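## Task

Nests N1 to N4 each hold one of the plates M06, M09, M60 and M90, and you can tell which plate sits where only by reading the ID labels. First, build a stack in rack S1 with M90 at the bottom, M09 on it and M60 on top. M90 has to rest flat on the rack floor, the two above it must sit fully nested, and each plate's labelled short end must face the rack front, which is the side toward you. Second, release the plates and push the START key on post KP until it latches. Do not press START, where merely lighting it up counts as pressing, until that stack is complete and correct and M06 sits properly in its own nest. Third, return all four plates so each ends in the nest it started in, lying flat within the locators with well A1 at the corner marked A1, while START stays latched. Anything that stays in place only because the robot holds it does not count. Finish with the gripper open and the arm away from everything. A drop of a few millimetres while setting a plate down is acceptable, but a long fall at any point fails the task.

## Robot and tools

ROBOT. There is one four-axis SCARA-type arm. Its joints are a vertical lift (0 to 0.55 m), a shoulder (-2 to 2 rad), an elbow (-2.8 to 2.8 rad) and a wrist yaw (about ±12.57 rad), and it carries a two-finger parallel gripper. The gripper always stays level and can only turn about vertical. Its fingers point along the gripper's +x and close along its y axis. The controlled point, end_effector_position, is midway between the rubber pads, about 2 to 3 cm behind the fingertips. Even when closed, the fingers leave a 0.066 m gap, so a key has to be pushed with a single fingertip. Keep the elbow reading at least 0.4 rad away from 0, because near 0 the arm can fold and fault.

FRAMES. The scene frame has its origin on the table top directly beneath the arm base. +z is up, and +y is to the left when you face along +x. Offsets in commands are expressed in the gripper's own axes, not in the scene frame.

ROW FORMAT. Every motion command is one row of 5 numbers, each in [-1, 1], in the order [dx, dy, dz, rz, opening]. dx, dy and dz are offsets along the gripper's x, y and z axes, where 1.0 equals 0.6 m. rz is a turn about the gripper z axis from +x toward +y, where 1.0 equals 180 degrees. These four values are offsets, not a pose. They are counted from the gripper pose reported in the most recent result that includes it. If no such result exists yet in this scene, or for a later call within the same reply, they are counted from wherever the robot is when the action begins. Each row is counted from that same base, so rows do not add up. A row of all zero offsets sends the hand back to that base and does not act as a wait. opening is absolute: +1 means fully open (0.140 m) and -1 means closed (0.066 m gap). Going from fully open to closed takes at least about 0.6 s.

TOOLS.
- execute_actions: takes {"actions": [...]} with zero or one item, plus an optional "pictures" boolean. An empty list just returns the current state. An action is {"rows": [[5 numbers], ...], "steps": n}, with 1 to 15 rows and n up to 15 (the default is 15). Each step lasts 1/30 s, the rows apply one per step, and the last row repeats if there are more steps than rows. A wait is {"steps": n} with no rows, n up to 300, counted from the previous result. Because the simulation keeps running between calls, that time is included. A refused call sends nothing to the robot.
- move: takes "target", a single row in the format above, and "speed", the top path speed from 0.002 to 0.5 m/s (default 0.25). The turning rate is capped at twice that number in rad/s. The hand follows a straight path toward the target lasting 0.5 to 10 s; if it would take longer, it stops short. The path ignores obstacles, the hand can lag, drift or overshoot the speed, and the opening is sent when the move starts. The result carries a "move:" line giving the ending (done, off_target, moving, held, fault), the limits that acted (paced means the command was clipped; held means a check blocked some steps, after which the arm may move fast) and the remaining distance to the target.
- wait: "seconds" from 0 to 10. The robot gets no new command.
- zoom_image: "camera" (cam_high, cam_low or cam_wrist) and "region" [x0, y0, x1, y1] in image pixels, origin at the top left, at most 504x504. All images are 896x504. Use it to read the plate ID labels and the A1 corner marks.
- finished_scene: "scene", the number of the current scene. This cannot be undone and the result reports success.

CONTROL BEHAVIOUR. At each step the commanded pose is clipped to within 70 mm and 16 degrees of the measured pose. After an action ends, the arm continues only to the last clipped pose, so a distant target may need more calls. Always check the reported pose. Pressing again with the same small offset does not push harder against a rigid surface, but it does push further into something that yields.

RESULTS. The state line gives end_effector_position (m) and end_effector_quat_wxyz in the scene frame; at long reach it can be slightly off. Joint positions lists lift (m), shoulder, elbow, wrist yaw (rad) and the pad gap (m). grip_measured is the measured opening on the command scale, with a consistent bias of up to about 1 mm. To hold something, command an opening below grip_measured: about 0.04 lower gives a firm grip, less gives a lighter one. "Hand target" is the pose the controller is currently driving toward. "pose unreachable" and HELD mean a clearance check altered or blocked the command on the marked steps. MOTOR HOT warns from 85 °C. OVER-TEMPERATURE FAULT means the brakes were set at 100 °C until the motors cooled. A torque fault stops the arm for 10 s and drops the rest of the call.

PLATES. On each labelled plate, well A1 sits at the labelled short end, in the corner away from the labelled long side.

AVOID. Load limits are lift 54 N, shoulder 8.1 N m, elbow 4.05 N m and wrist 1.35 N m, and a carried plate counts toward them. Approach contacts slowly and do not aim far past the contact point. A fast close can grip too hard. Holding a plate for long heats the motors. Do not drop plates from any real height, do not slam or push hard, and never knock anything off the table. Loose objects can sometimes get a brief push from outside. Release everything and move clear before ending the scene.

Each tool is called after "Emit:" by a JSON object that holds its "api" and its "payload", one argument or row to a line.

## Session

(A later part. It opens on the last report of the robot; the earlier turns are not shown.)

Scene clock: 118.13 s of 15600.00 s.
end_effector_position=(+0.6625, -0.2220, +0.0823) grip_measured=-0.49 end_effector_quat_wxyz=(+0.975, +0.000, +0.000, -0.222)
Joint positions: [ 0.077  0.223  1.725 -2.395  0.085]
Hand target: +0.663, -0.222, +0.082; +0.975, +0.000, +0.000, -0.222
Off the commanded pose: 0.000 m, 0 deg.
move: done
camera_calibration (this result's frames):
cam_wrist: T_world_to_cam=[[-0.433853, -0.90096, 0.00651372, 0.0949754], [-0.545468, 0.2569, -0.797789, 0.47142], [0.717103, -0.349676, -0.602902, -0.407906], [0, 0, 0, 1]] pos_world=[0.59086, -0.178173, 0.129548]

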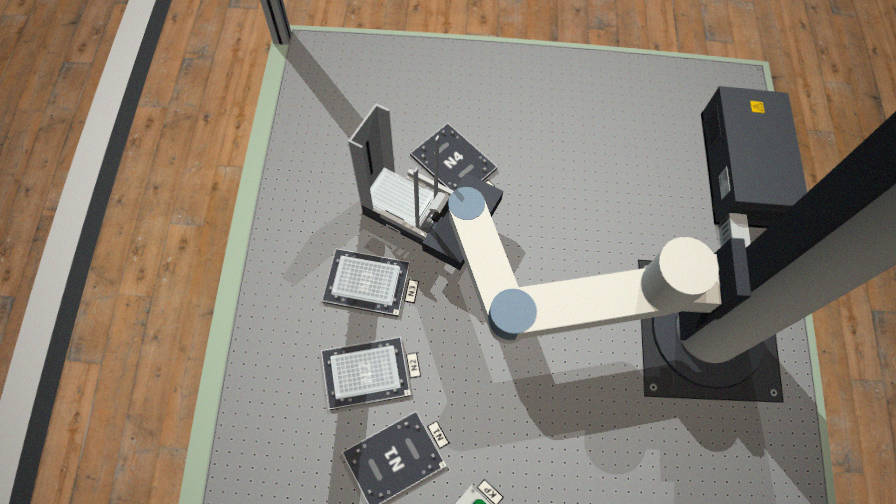

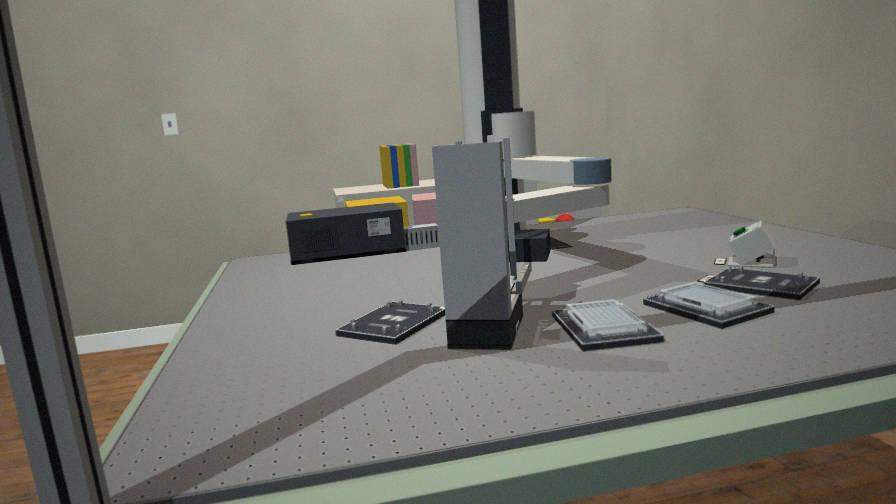

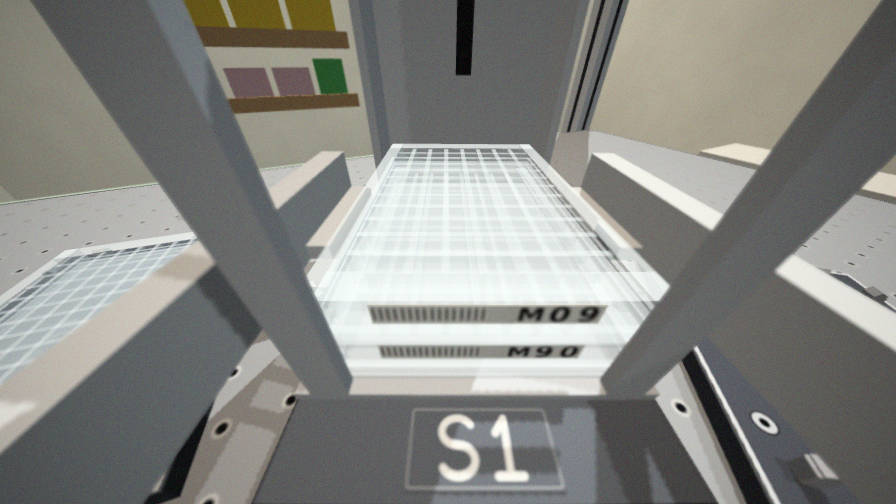

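Emit:
{"api": "move", "payload": {
  "target": [0,0,0,0,0.1]
}}

Emit:
{"api": "move", "payload": {
  "target": [-0.25,0,0,0,0.1],
  "speed": 0.2
}}

Emit:
{"api": "move", "payload": {
  "target": [-0.122,0.38,0,0.204,0.1]
}}

Emit:
{"api": "move", "payload": {
  "target": [0.25,0.045,-0.03,0,0.1]
}}

Scene clock: 123.33 s of 15600.00 s.
end_effector_position=(+0.6625, -0.2220, +0.0823) grip_measured=+0.10 end_effector_quat_wxyz=(+0.975, +0.000, +0.000, -0.222)
Joint positions: [ 0.077  0.223  1.725 -2.395  0.107]
Hand target: +0.662, -0.222, +0.082; +0.975, +0.000, +0.000, -0.222
Off the commanded pose: 0.000 m, 0 deg.
After step 90, 1.50 s passed at rest.
move: done
camera_calibration (this result's frames):
cam_wrist: T_world_to_cam=[[-0.433852, -0.900961, 0.00651372, 0.0949749], [-0.545469, 0.256899, -0.797789, 0.47142], [0.717103, -0.349675, -0.602902, -0.407906], [0, 0, 0, 1]] pos_world=[0.59086, -0.178173, 0.129548]

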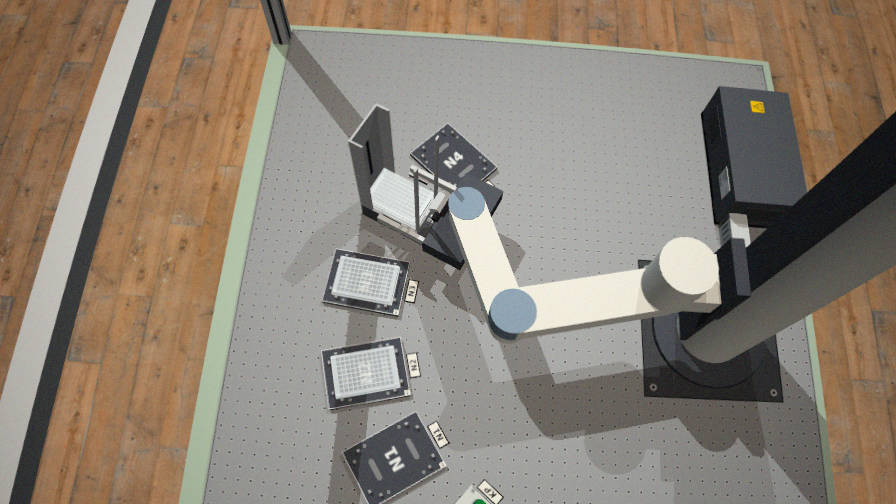

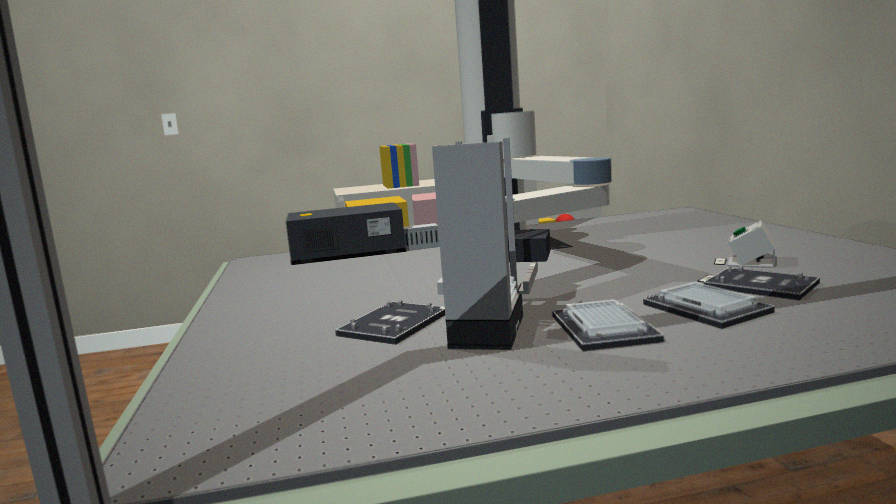

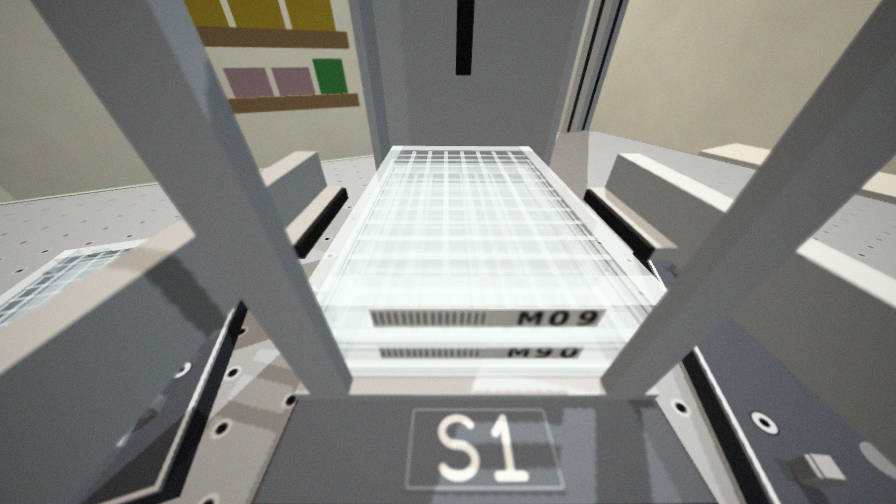

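Scene clock: 124.43 s of 15600.00 s.
end_effector_position=(+0.5272, -0.1571, +0.0823) grip_measured=+0.10 end_effector_quat_wxyz=(+0.975, +0.000, +0.000, -0.222)
Joint positions: [ 0.077  0.536  0.973 -1.958  0.107]
Hand target: +0.527, -0.157, +0.082; +0.975, +0.000, +0.000, -0.222
Off the commanded pose: 0.000 m, 0 deg.
move: done
camera_calibration (this result's frames):
cam_wrist: T_world_to_cam=[[-0.433999, -0.90089, 0.00651372, 0.0948642], [-0.545427, 0.256988, -0.797789, 0.380954], [0.717046, -0.349793, -0.602902, -0.288214], [0, 0, 0, 1]] pos_world=[0.455616, -0.113254, 0.129538]

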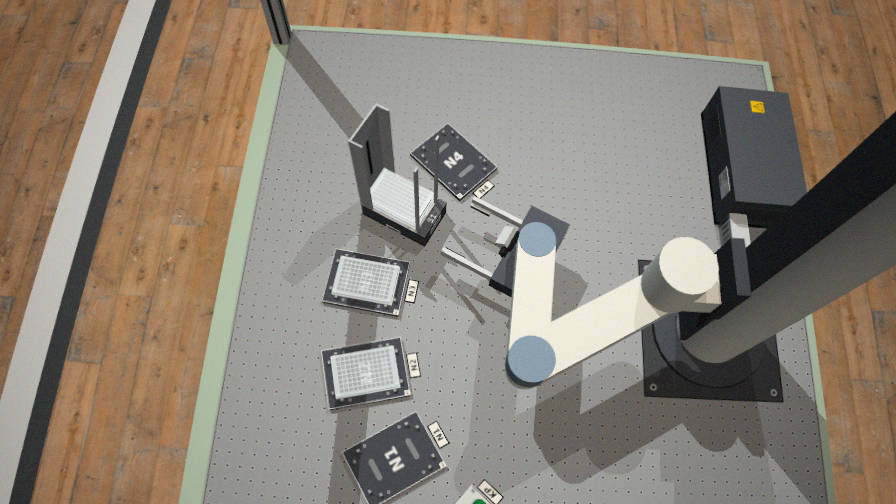

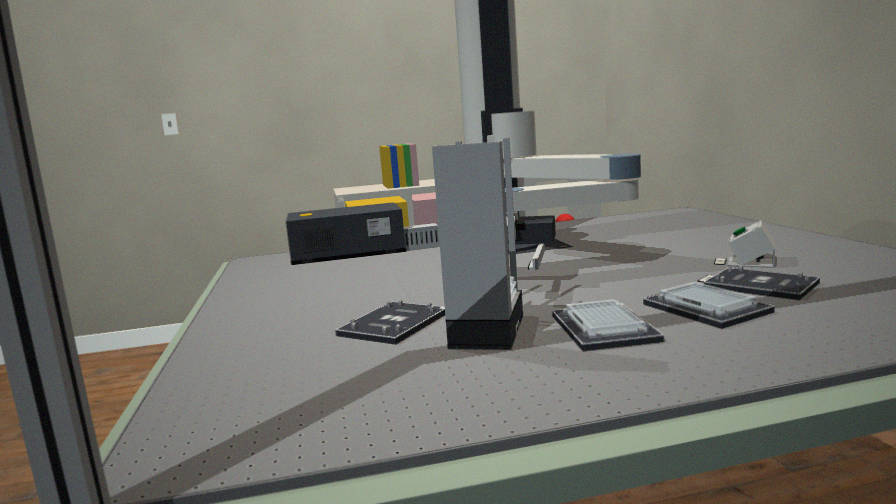

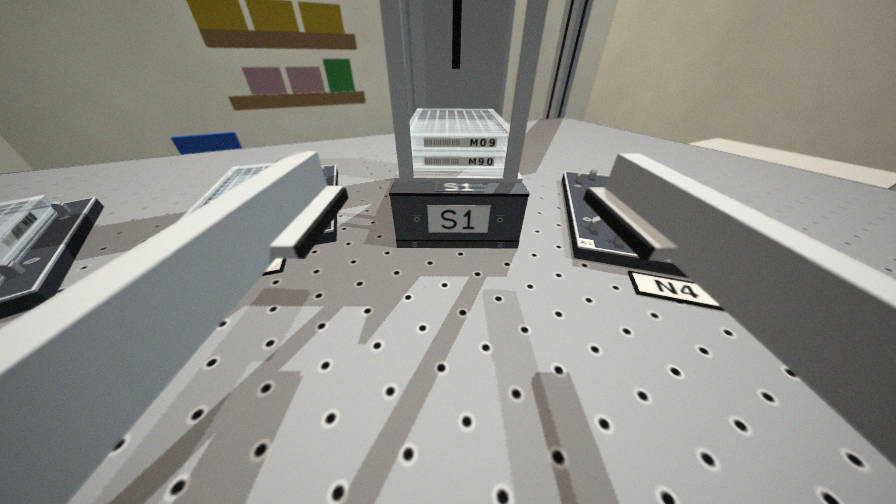

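Scene clock: 126.07 s of 15600.00 s.
end_effector_position=(+0.5600, +0.0803, +0.0823) grip_measured=+0.10 end_effector_quat_wxyz=(+0.995, +0.000, +0.000, +0.097)
Joint positions: [ 0.077  1.141  1.007 -1.954  0.107]
Hand target: +0.560, +0.080, +0.082; +0.995, +0.000, +0.000, +0.096
Off the commanded pose: 0.000 m, 0 deg.
move: done
camera_calibration (this result's frames):
cam_wrist: T_world_to_cam=[[0.191305, -0.981509, 0.00651372, -0.0207497], [-0.590785, -0.120444, -0.797789, 0.393502], [0.783821, 0.148773, -0.602902, -0.306068], [0, 0, 0, 1]] pos_world=[0.476347, 0.0725635, 0.129538]

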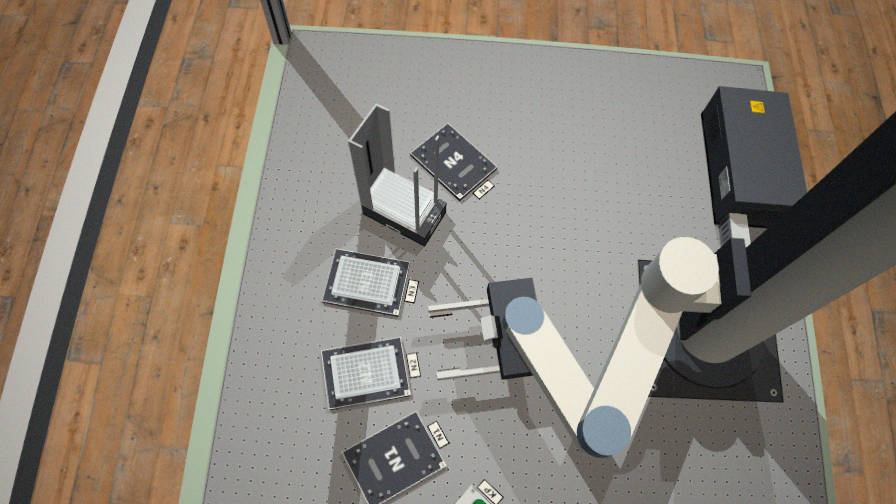

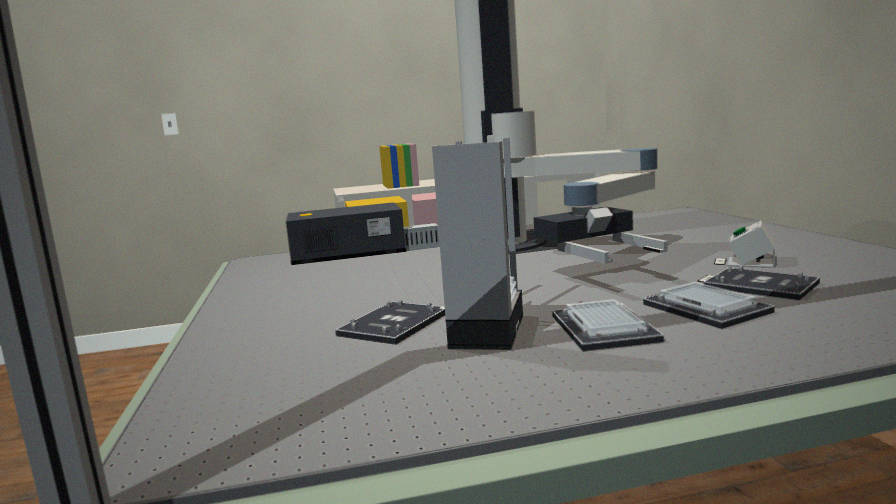

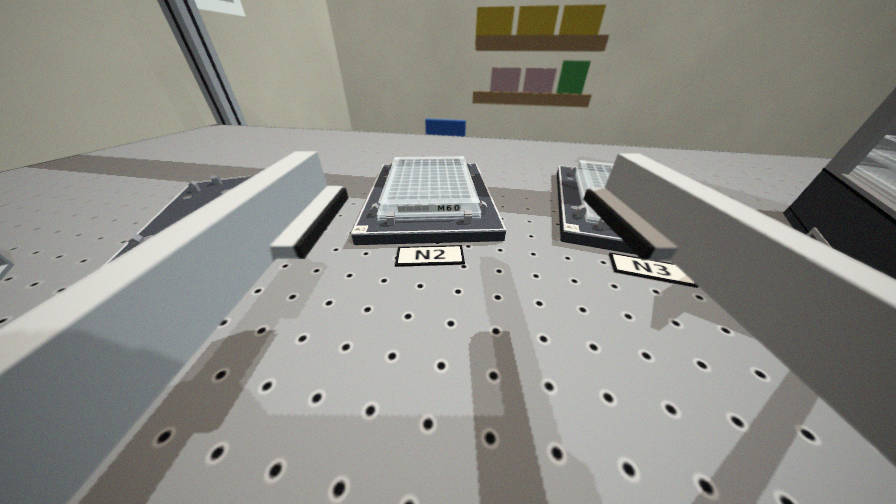

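Scene clock: 127.13 s of 15600.00 s.
end_effector_position=(+0.7020, +0.1357, +0.0644) grip_measured=+0.10 end_effector_quat_wxyz=(+0.995, +0.000, +0.000, +0.097)
Joint positions: [ 0.059  0.892  1.778 -2.476  0.107]
Hand target: +0.702, +0.136, +0.064; +0.995, +0.000, +0.000, +0.097
Off the commanded pose: 0.000 m, 0 deg.
move: done
camera_calibration (this result's frames):
cam_wrist: T_world_to_cam=[[0.191456, -0.98148, 0.00651372, 0.00645], [-0.590766, -0.120535, -0.797789, 0.469711], [0.783798, 0.148893, -0.602902, -0.436444], [0, 0, 0, 1]] pos_world=[0.618339, 0.127931, 0.111555]

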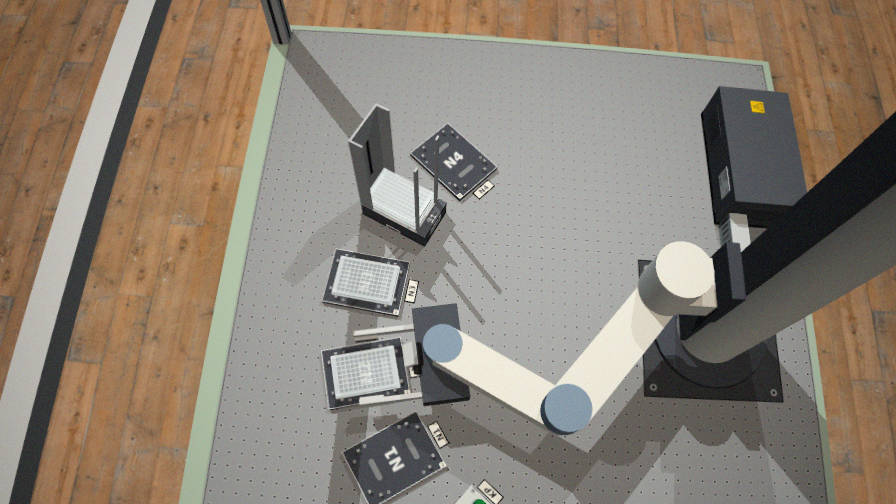

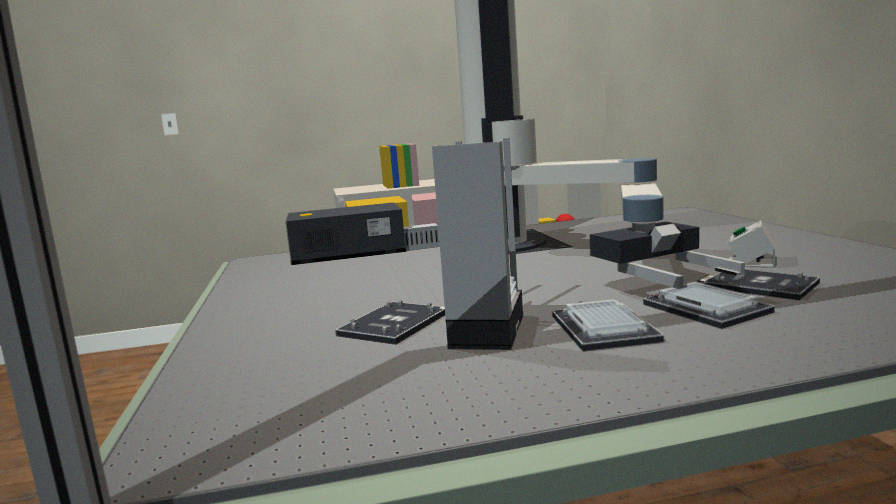

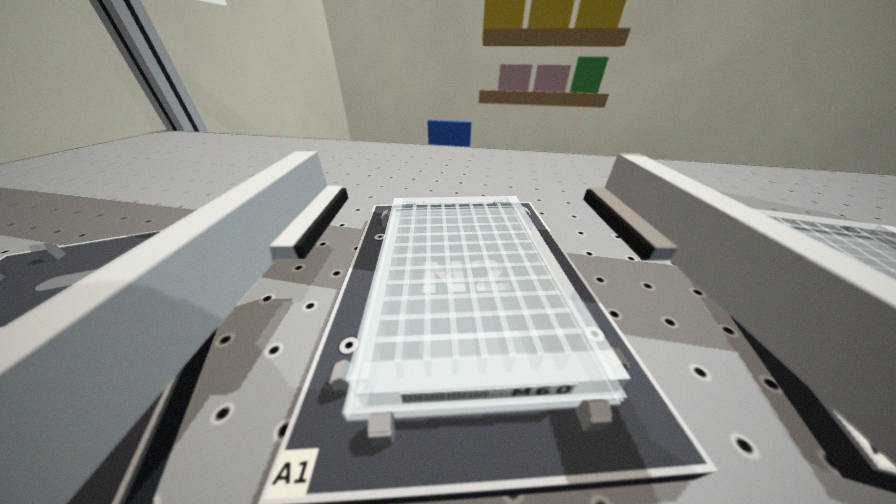

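Emit:
{"api": "move", "payload": {
  "target": [-0.004,-0.0017,0,0.015,0.1],
  "speed": 0.05
}}

Emit:
{"api": "move", "payload": {
  "target": [0,0,-0.0555,0,0.1],
  "speed": 0.05
}}

Scene clock: 130.73 s of 15600.00 s.
end_effector_position=(+0.6998, +0.1342, +0.0644) grip_measured=+0.10 end_effector_quat_wxyz=(+0.993, +0.000, +0.000, +0.120)
Joint positions: [ 0.059  0.881  1.761 -2.401  0.107]
Hand target: +0.700, +0.134, +0.064; +0.993, +0.000, +0.000, +0.120
Off the commanded pose: 0.000 m, 0 deg.
move: done
camera_calibration (this result's frames):
cam_wrist: T_world_to_cam=[[0.237286, -0.971418, 0.00651372, -0.0280114], [-0.584461, -0.148115, -0.797789, 0.467549], [0.775951, 0.185497, -0.602902, -0.433955], [0, 0, 0, 1]] pos_world=[0.616639, 0.122538, 0.111555]

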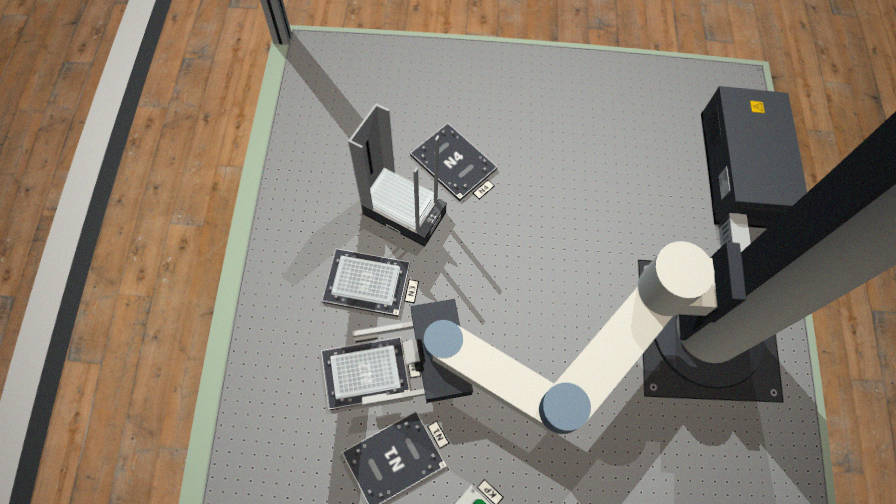

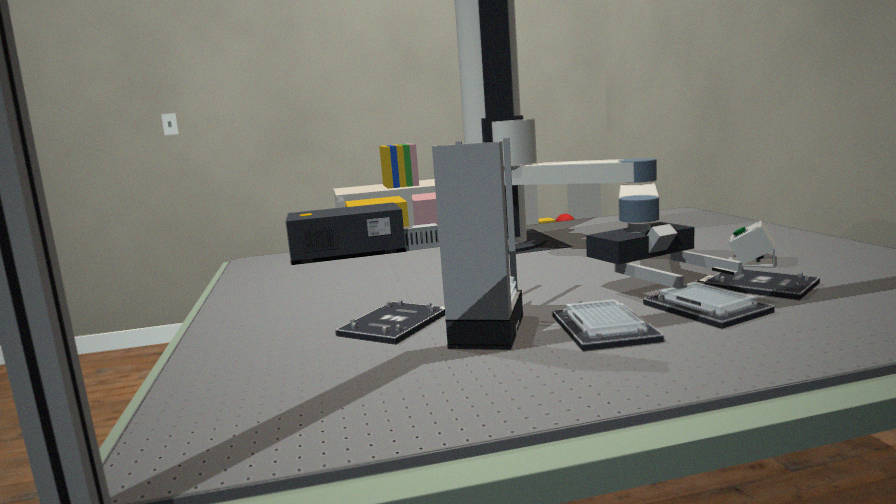

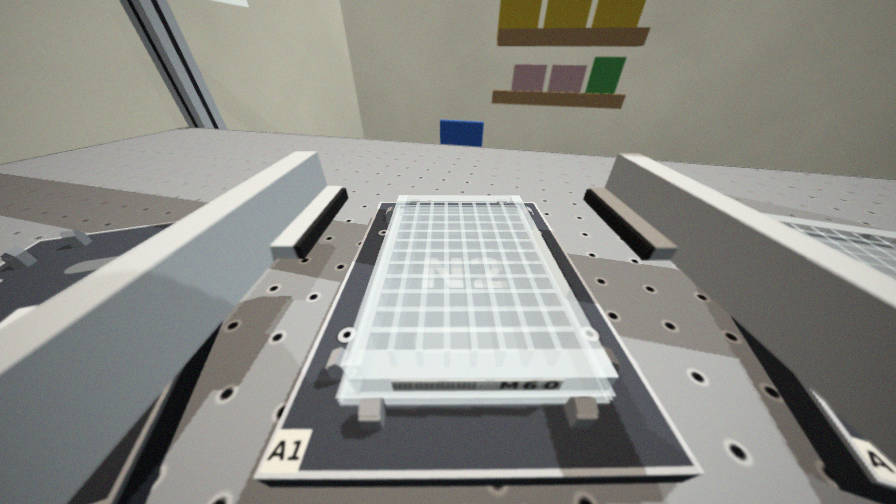

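Scene clock: 131.67 s of 15600.00 s.
end_effector_position=(+0.6998, +0.1342, +0.0310) grip_measured=+0.10 end_effector_quat_wxyz=(+0.993, +0.000, +0.000, +0.120)
Joint positions: [ 0.026  0.881  1.761 -2.401  0.107]
Hand target: +0.700, +0.134, +0.031; +0.993, +0.000, +0.000, +0.120
Off the commanded pose: 0.000 m, 0 deg.
move: done
camera_calibration (this result's frames):
cam_wrist: T_world_to_cam=[[0.237265, -0.971423, 0.00651372, -0.0277853], [-0.584465, -0.148102, -0.797789, 0.440932], [0.775955, 0.18548, -0.602902, -0.454067], [0, 0, 0, 1]] pos_world=[0.616637, 0.122532, 0.0781938]

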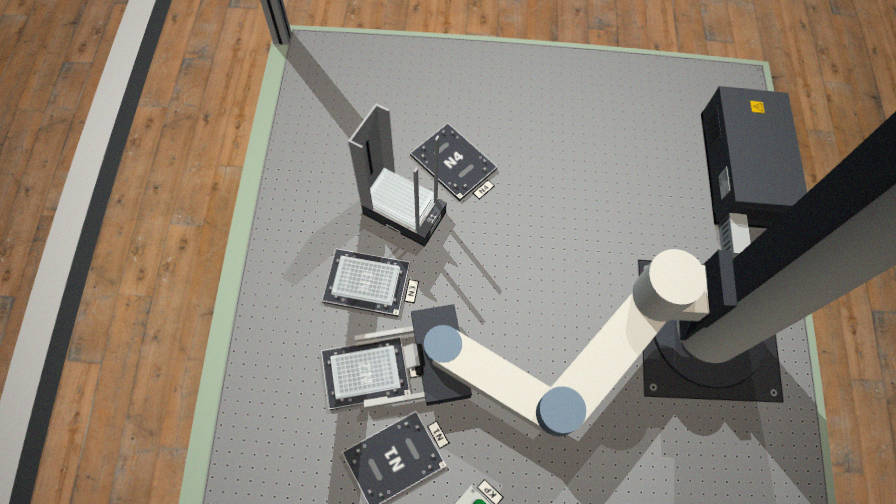

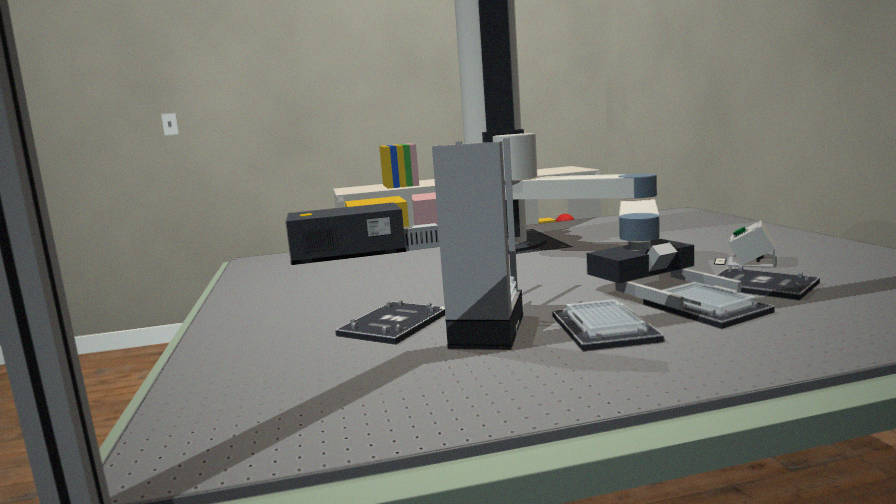

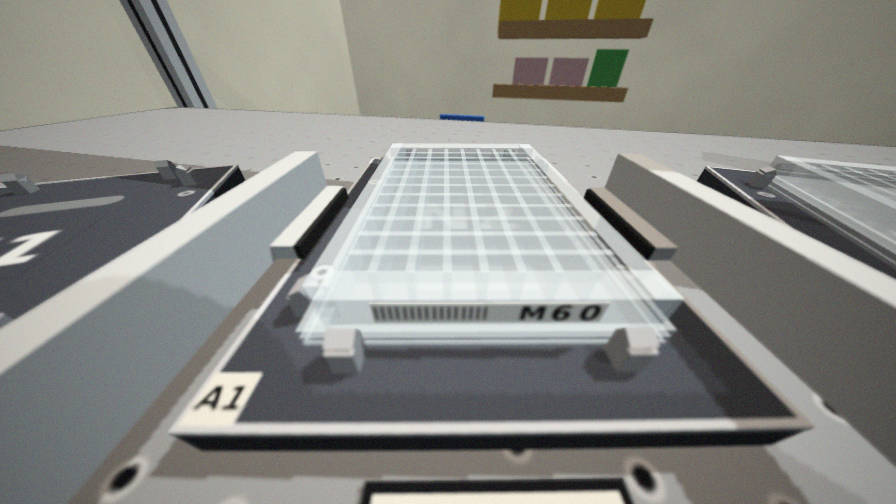

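Emit:
{"api": "move", "payload": {
  "target": [0.0005,0,0,0.002,0.1],
  "speed": 0.02
}}

Emit:
{"api": "move", "payload": {
  "target": [0,0,0,0,-0.6]
}}

Emit:
{"api": "move", "payload": {
  "target": [0,0,0.5,0,-0.6],
  "speed": 0.25
}}

Emit:
{"api": "move", "payload": {
  "target": [-0.2055,-0.5607,0,-0.2211,-0.6],
  "speed": 0.3
}}

Scene clock: 137.57 s of 15600.00 s.
end_effector_position=(+0.7001, +0.1343, +0.0310) grip_measured=+0.10 end_effector_quat_wxyz=(+0.992, +0.000, +0.000, +0.123)
Joint positions: [ 0.026  0.878  1.762 -2.394  0.107]
Hand target: +0.700, +0.134, +0.031; +0.992, +0.000, +0.000, +0.123
Off the commanded pose: 0.000 m, 0 deg.
After step 90, 2.20 s passed at rest.
move: done
camera_calibration (this result's frames):
cam_wrist: T_world_to_cam=[[0.243188, -0.969957, 0.00651372, -0.0321121], [-0.58355, -0.151666, -0.797789, 0.440939], [0.774809, 0.190212, -0.602902, -0.454123], [0, 0, 0, 1]] pos_world=[0.616978, 0.122108, 0.0781941]

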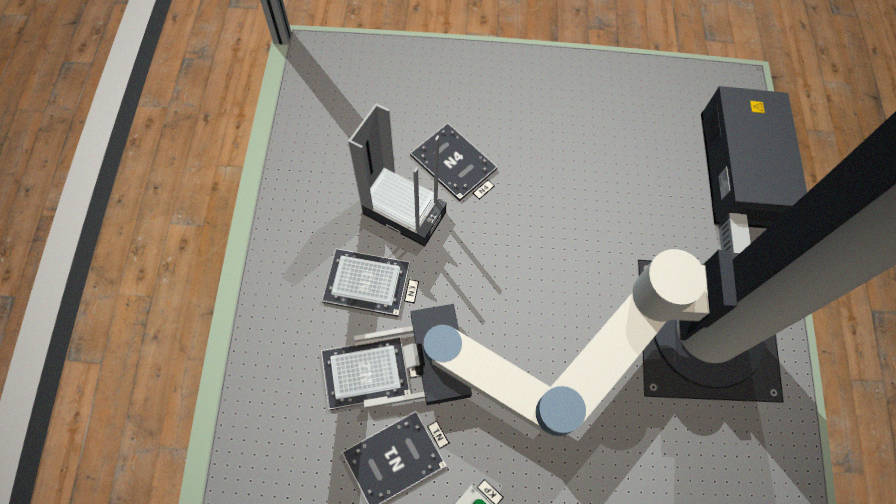

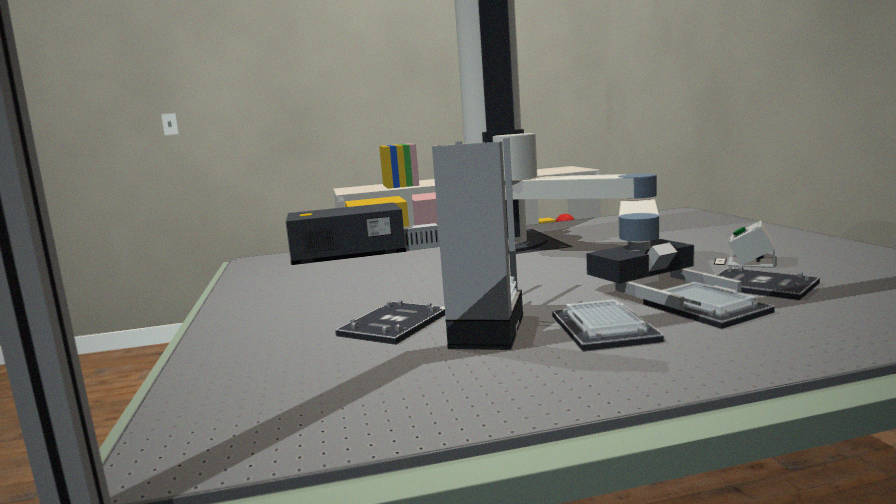

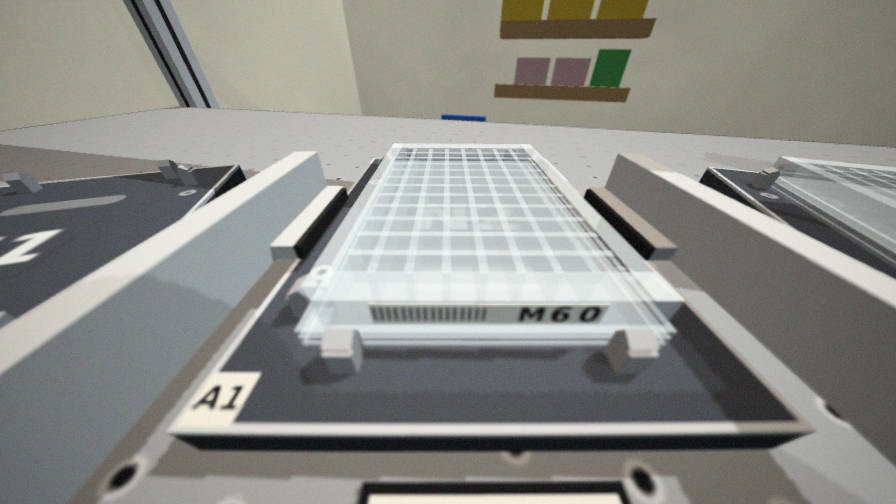

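Scene clock: 138.07 s of 15600.00 s.
end_effector_position=(+0.7001, +0.1342, +0.0310) grip_measured=-0.49 end_effector_quat_wxyz=(+0.992, +0.000, +0.000, +0.123)
Joint positions: [ 0.026  0.878  1.762 -2.394  0.085]
Hand target: +0.700, +0.134, +0.031; +0.992, +0.000, +0.000, +0.123
Off the commanded pose: 0.000 m, 0 deg.
move: done
camera_calibration (this result's frames):
cam_wrist: T_world_to_cam=[[0.243004, -0.970003, 0.00651372, -0.0320199], [-0.583579, -0.151555, -0.797789, 0.440938], [0.774845, 0.190065, -0.602902, -0.45412], [0, 0, 0, 1]] pos_world=[0.616976, 0.122079, 0.0781941]

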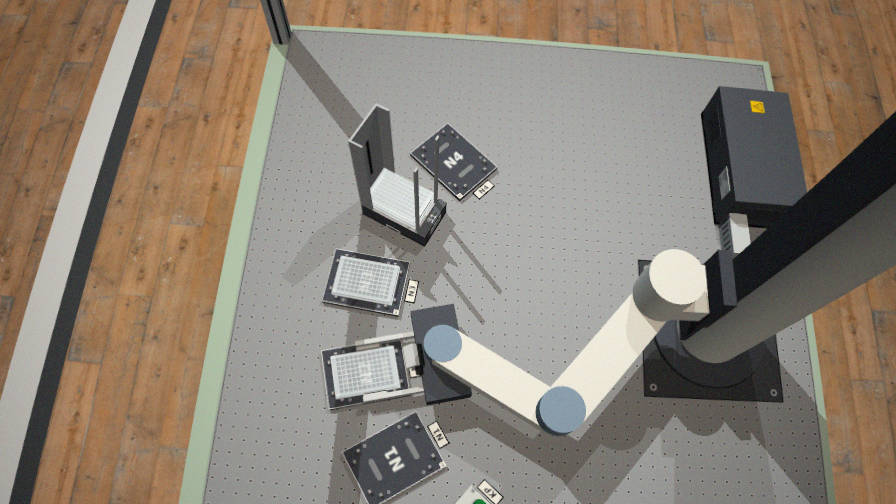

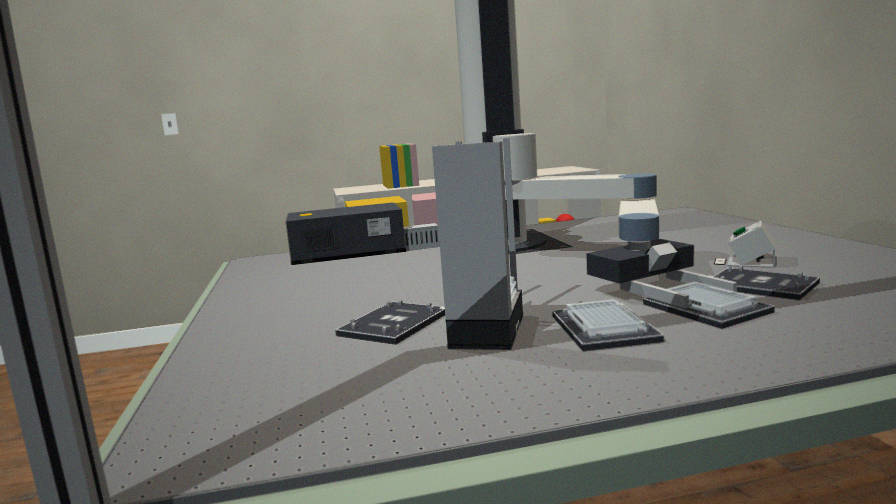

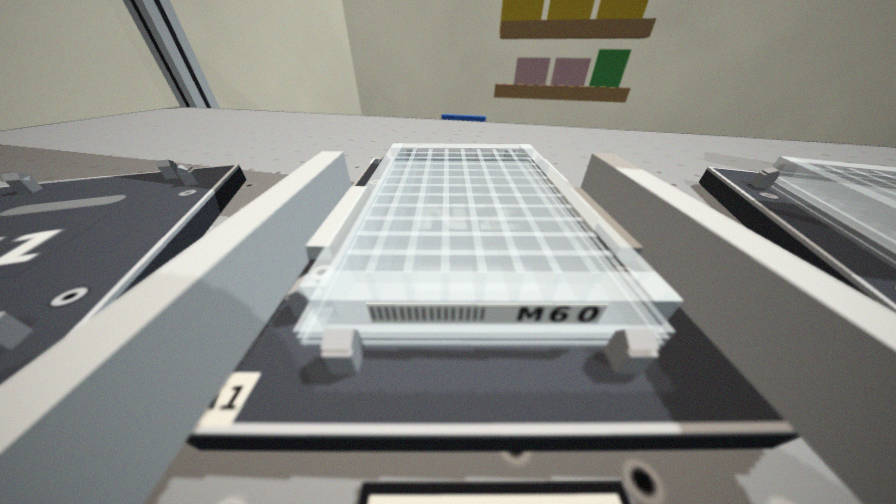

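Scene clock: 139.67 s of 15600.00 s.
end_effector_position=(+0.7001, +0.1343, +0.3310) grip_measured=-0.49 end_effector_quat_wxyz=(+0.992, +0.000, +0.000, +0.123)
Joint positions: [ 0.326  0.878  1.762 -2.394  0.085]
Hand target: +0.700, +0.134, +0.331; +0.992, +0.000, +0.000, +0.123
Off the commanded pose: 0.000 m, 0 deg.
move: done
camera_calibration (this result's frames):
cam_wrist: T_world_to_cam=[[0.243037, -0.969995, 0.00651372, -0.0339858], [-0.583574, -0.151575, -0.797789, 0.680316], [0.774838, 0.190091, -0.602902, -0.273222], [0, 0, 0, 1]] pos_world=[0.616978, 0.12209, 0.378244]

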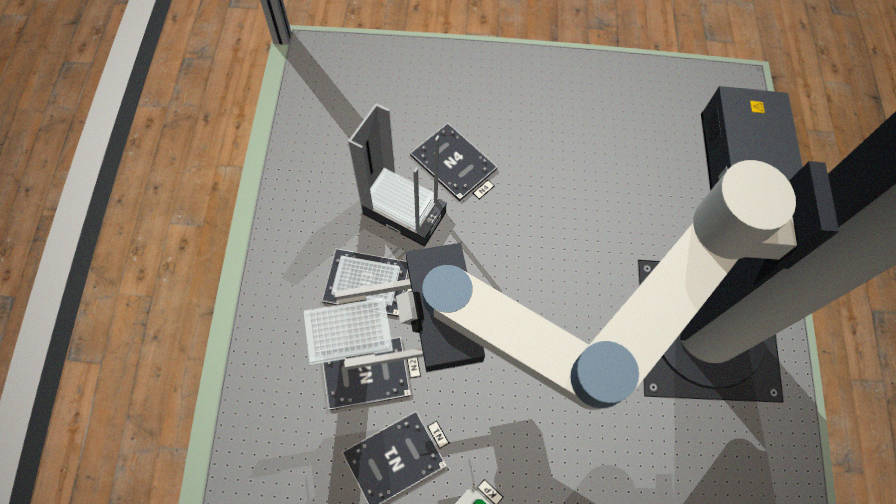

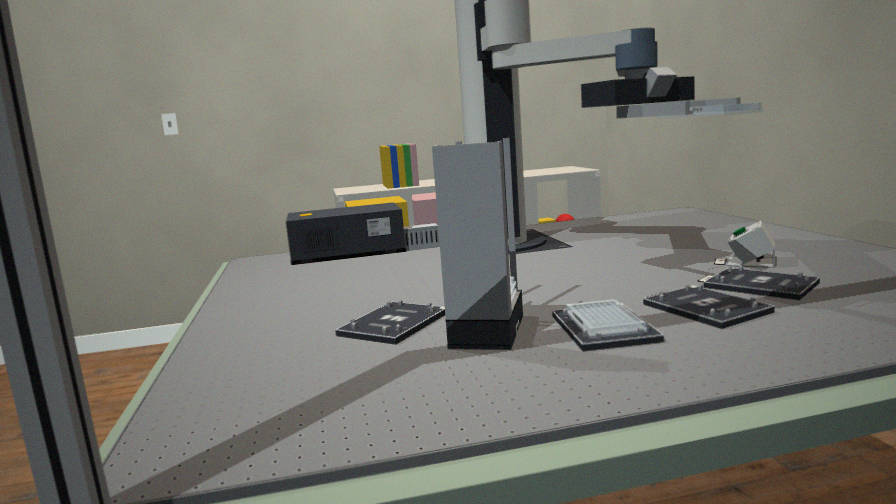

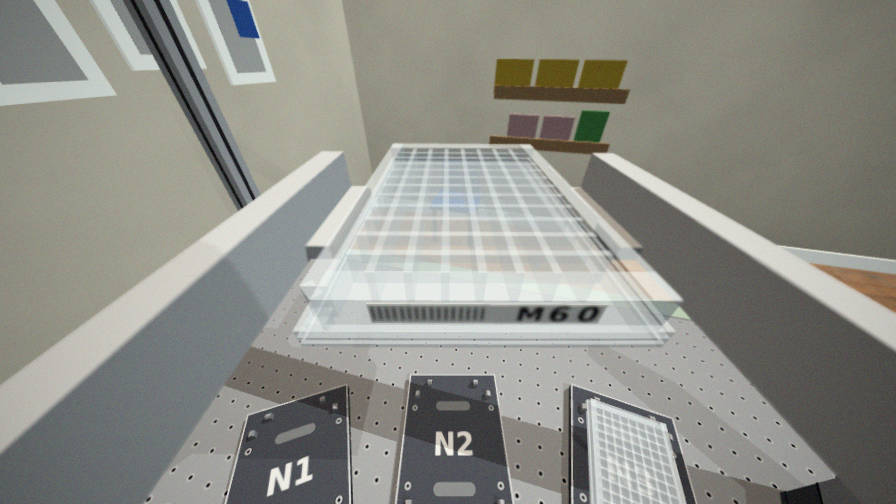

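Scene clock: 141.30 s of 15600.00 s.
end_effector_position=(+0.6626, -0.2222, +0.3310) grip_measured=-0.49 end_effector_quat_wxyz=(+0.975, +0.000, +0.000, -0.222)
Joint positions: [ 0.326  0.222  1.726 -2.396  0.085]
Hand target: +0.663, -0.222, +0.331; +0.975, +0.000, +0.000, -0.222
Off the commanded pose: 0.000 m, 0 deg.
move: done
camera_calibration (this result's frames):
cam_wrist: T_world_to_cam=[[-0.434264, -0.900762, 0.00651372, 0.0935153], [-0.545351, 0.257149, -0.797789, 0.66993], [0.716943, -0.350003, -0.602902, -0.258103], [0, 0, 0, 1]] pos_world=[0.591002, -0.178373, 0.378242]

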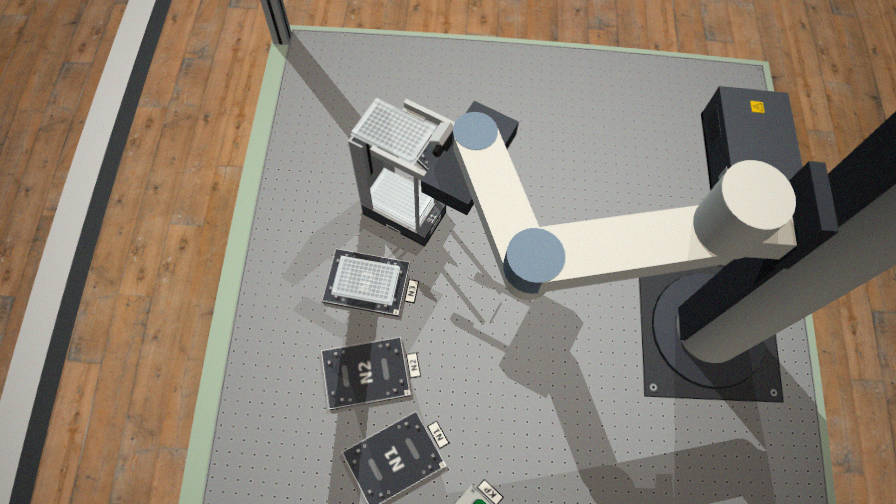

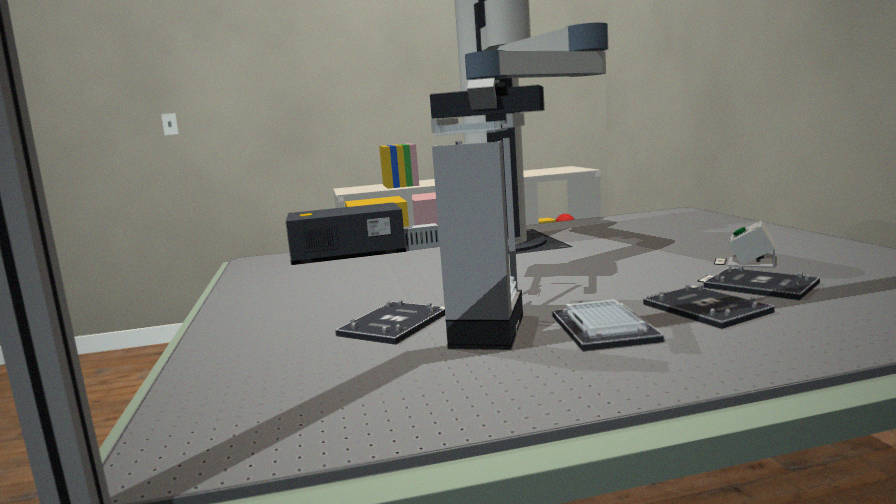

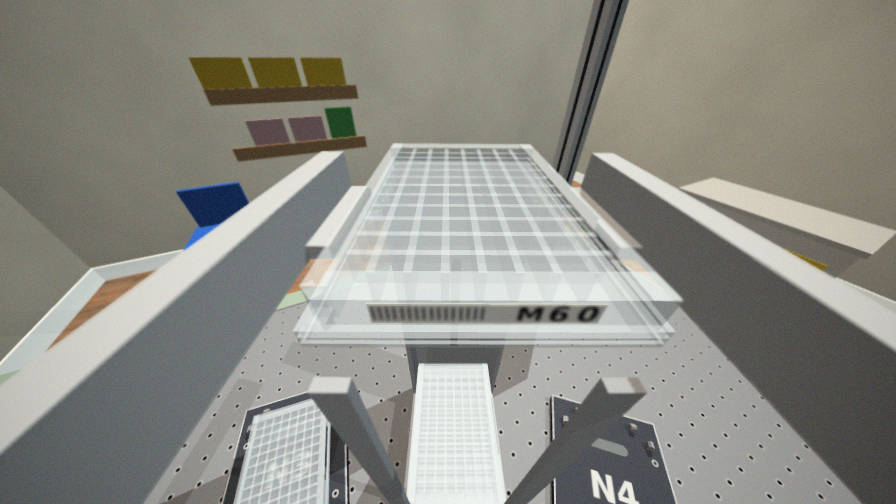

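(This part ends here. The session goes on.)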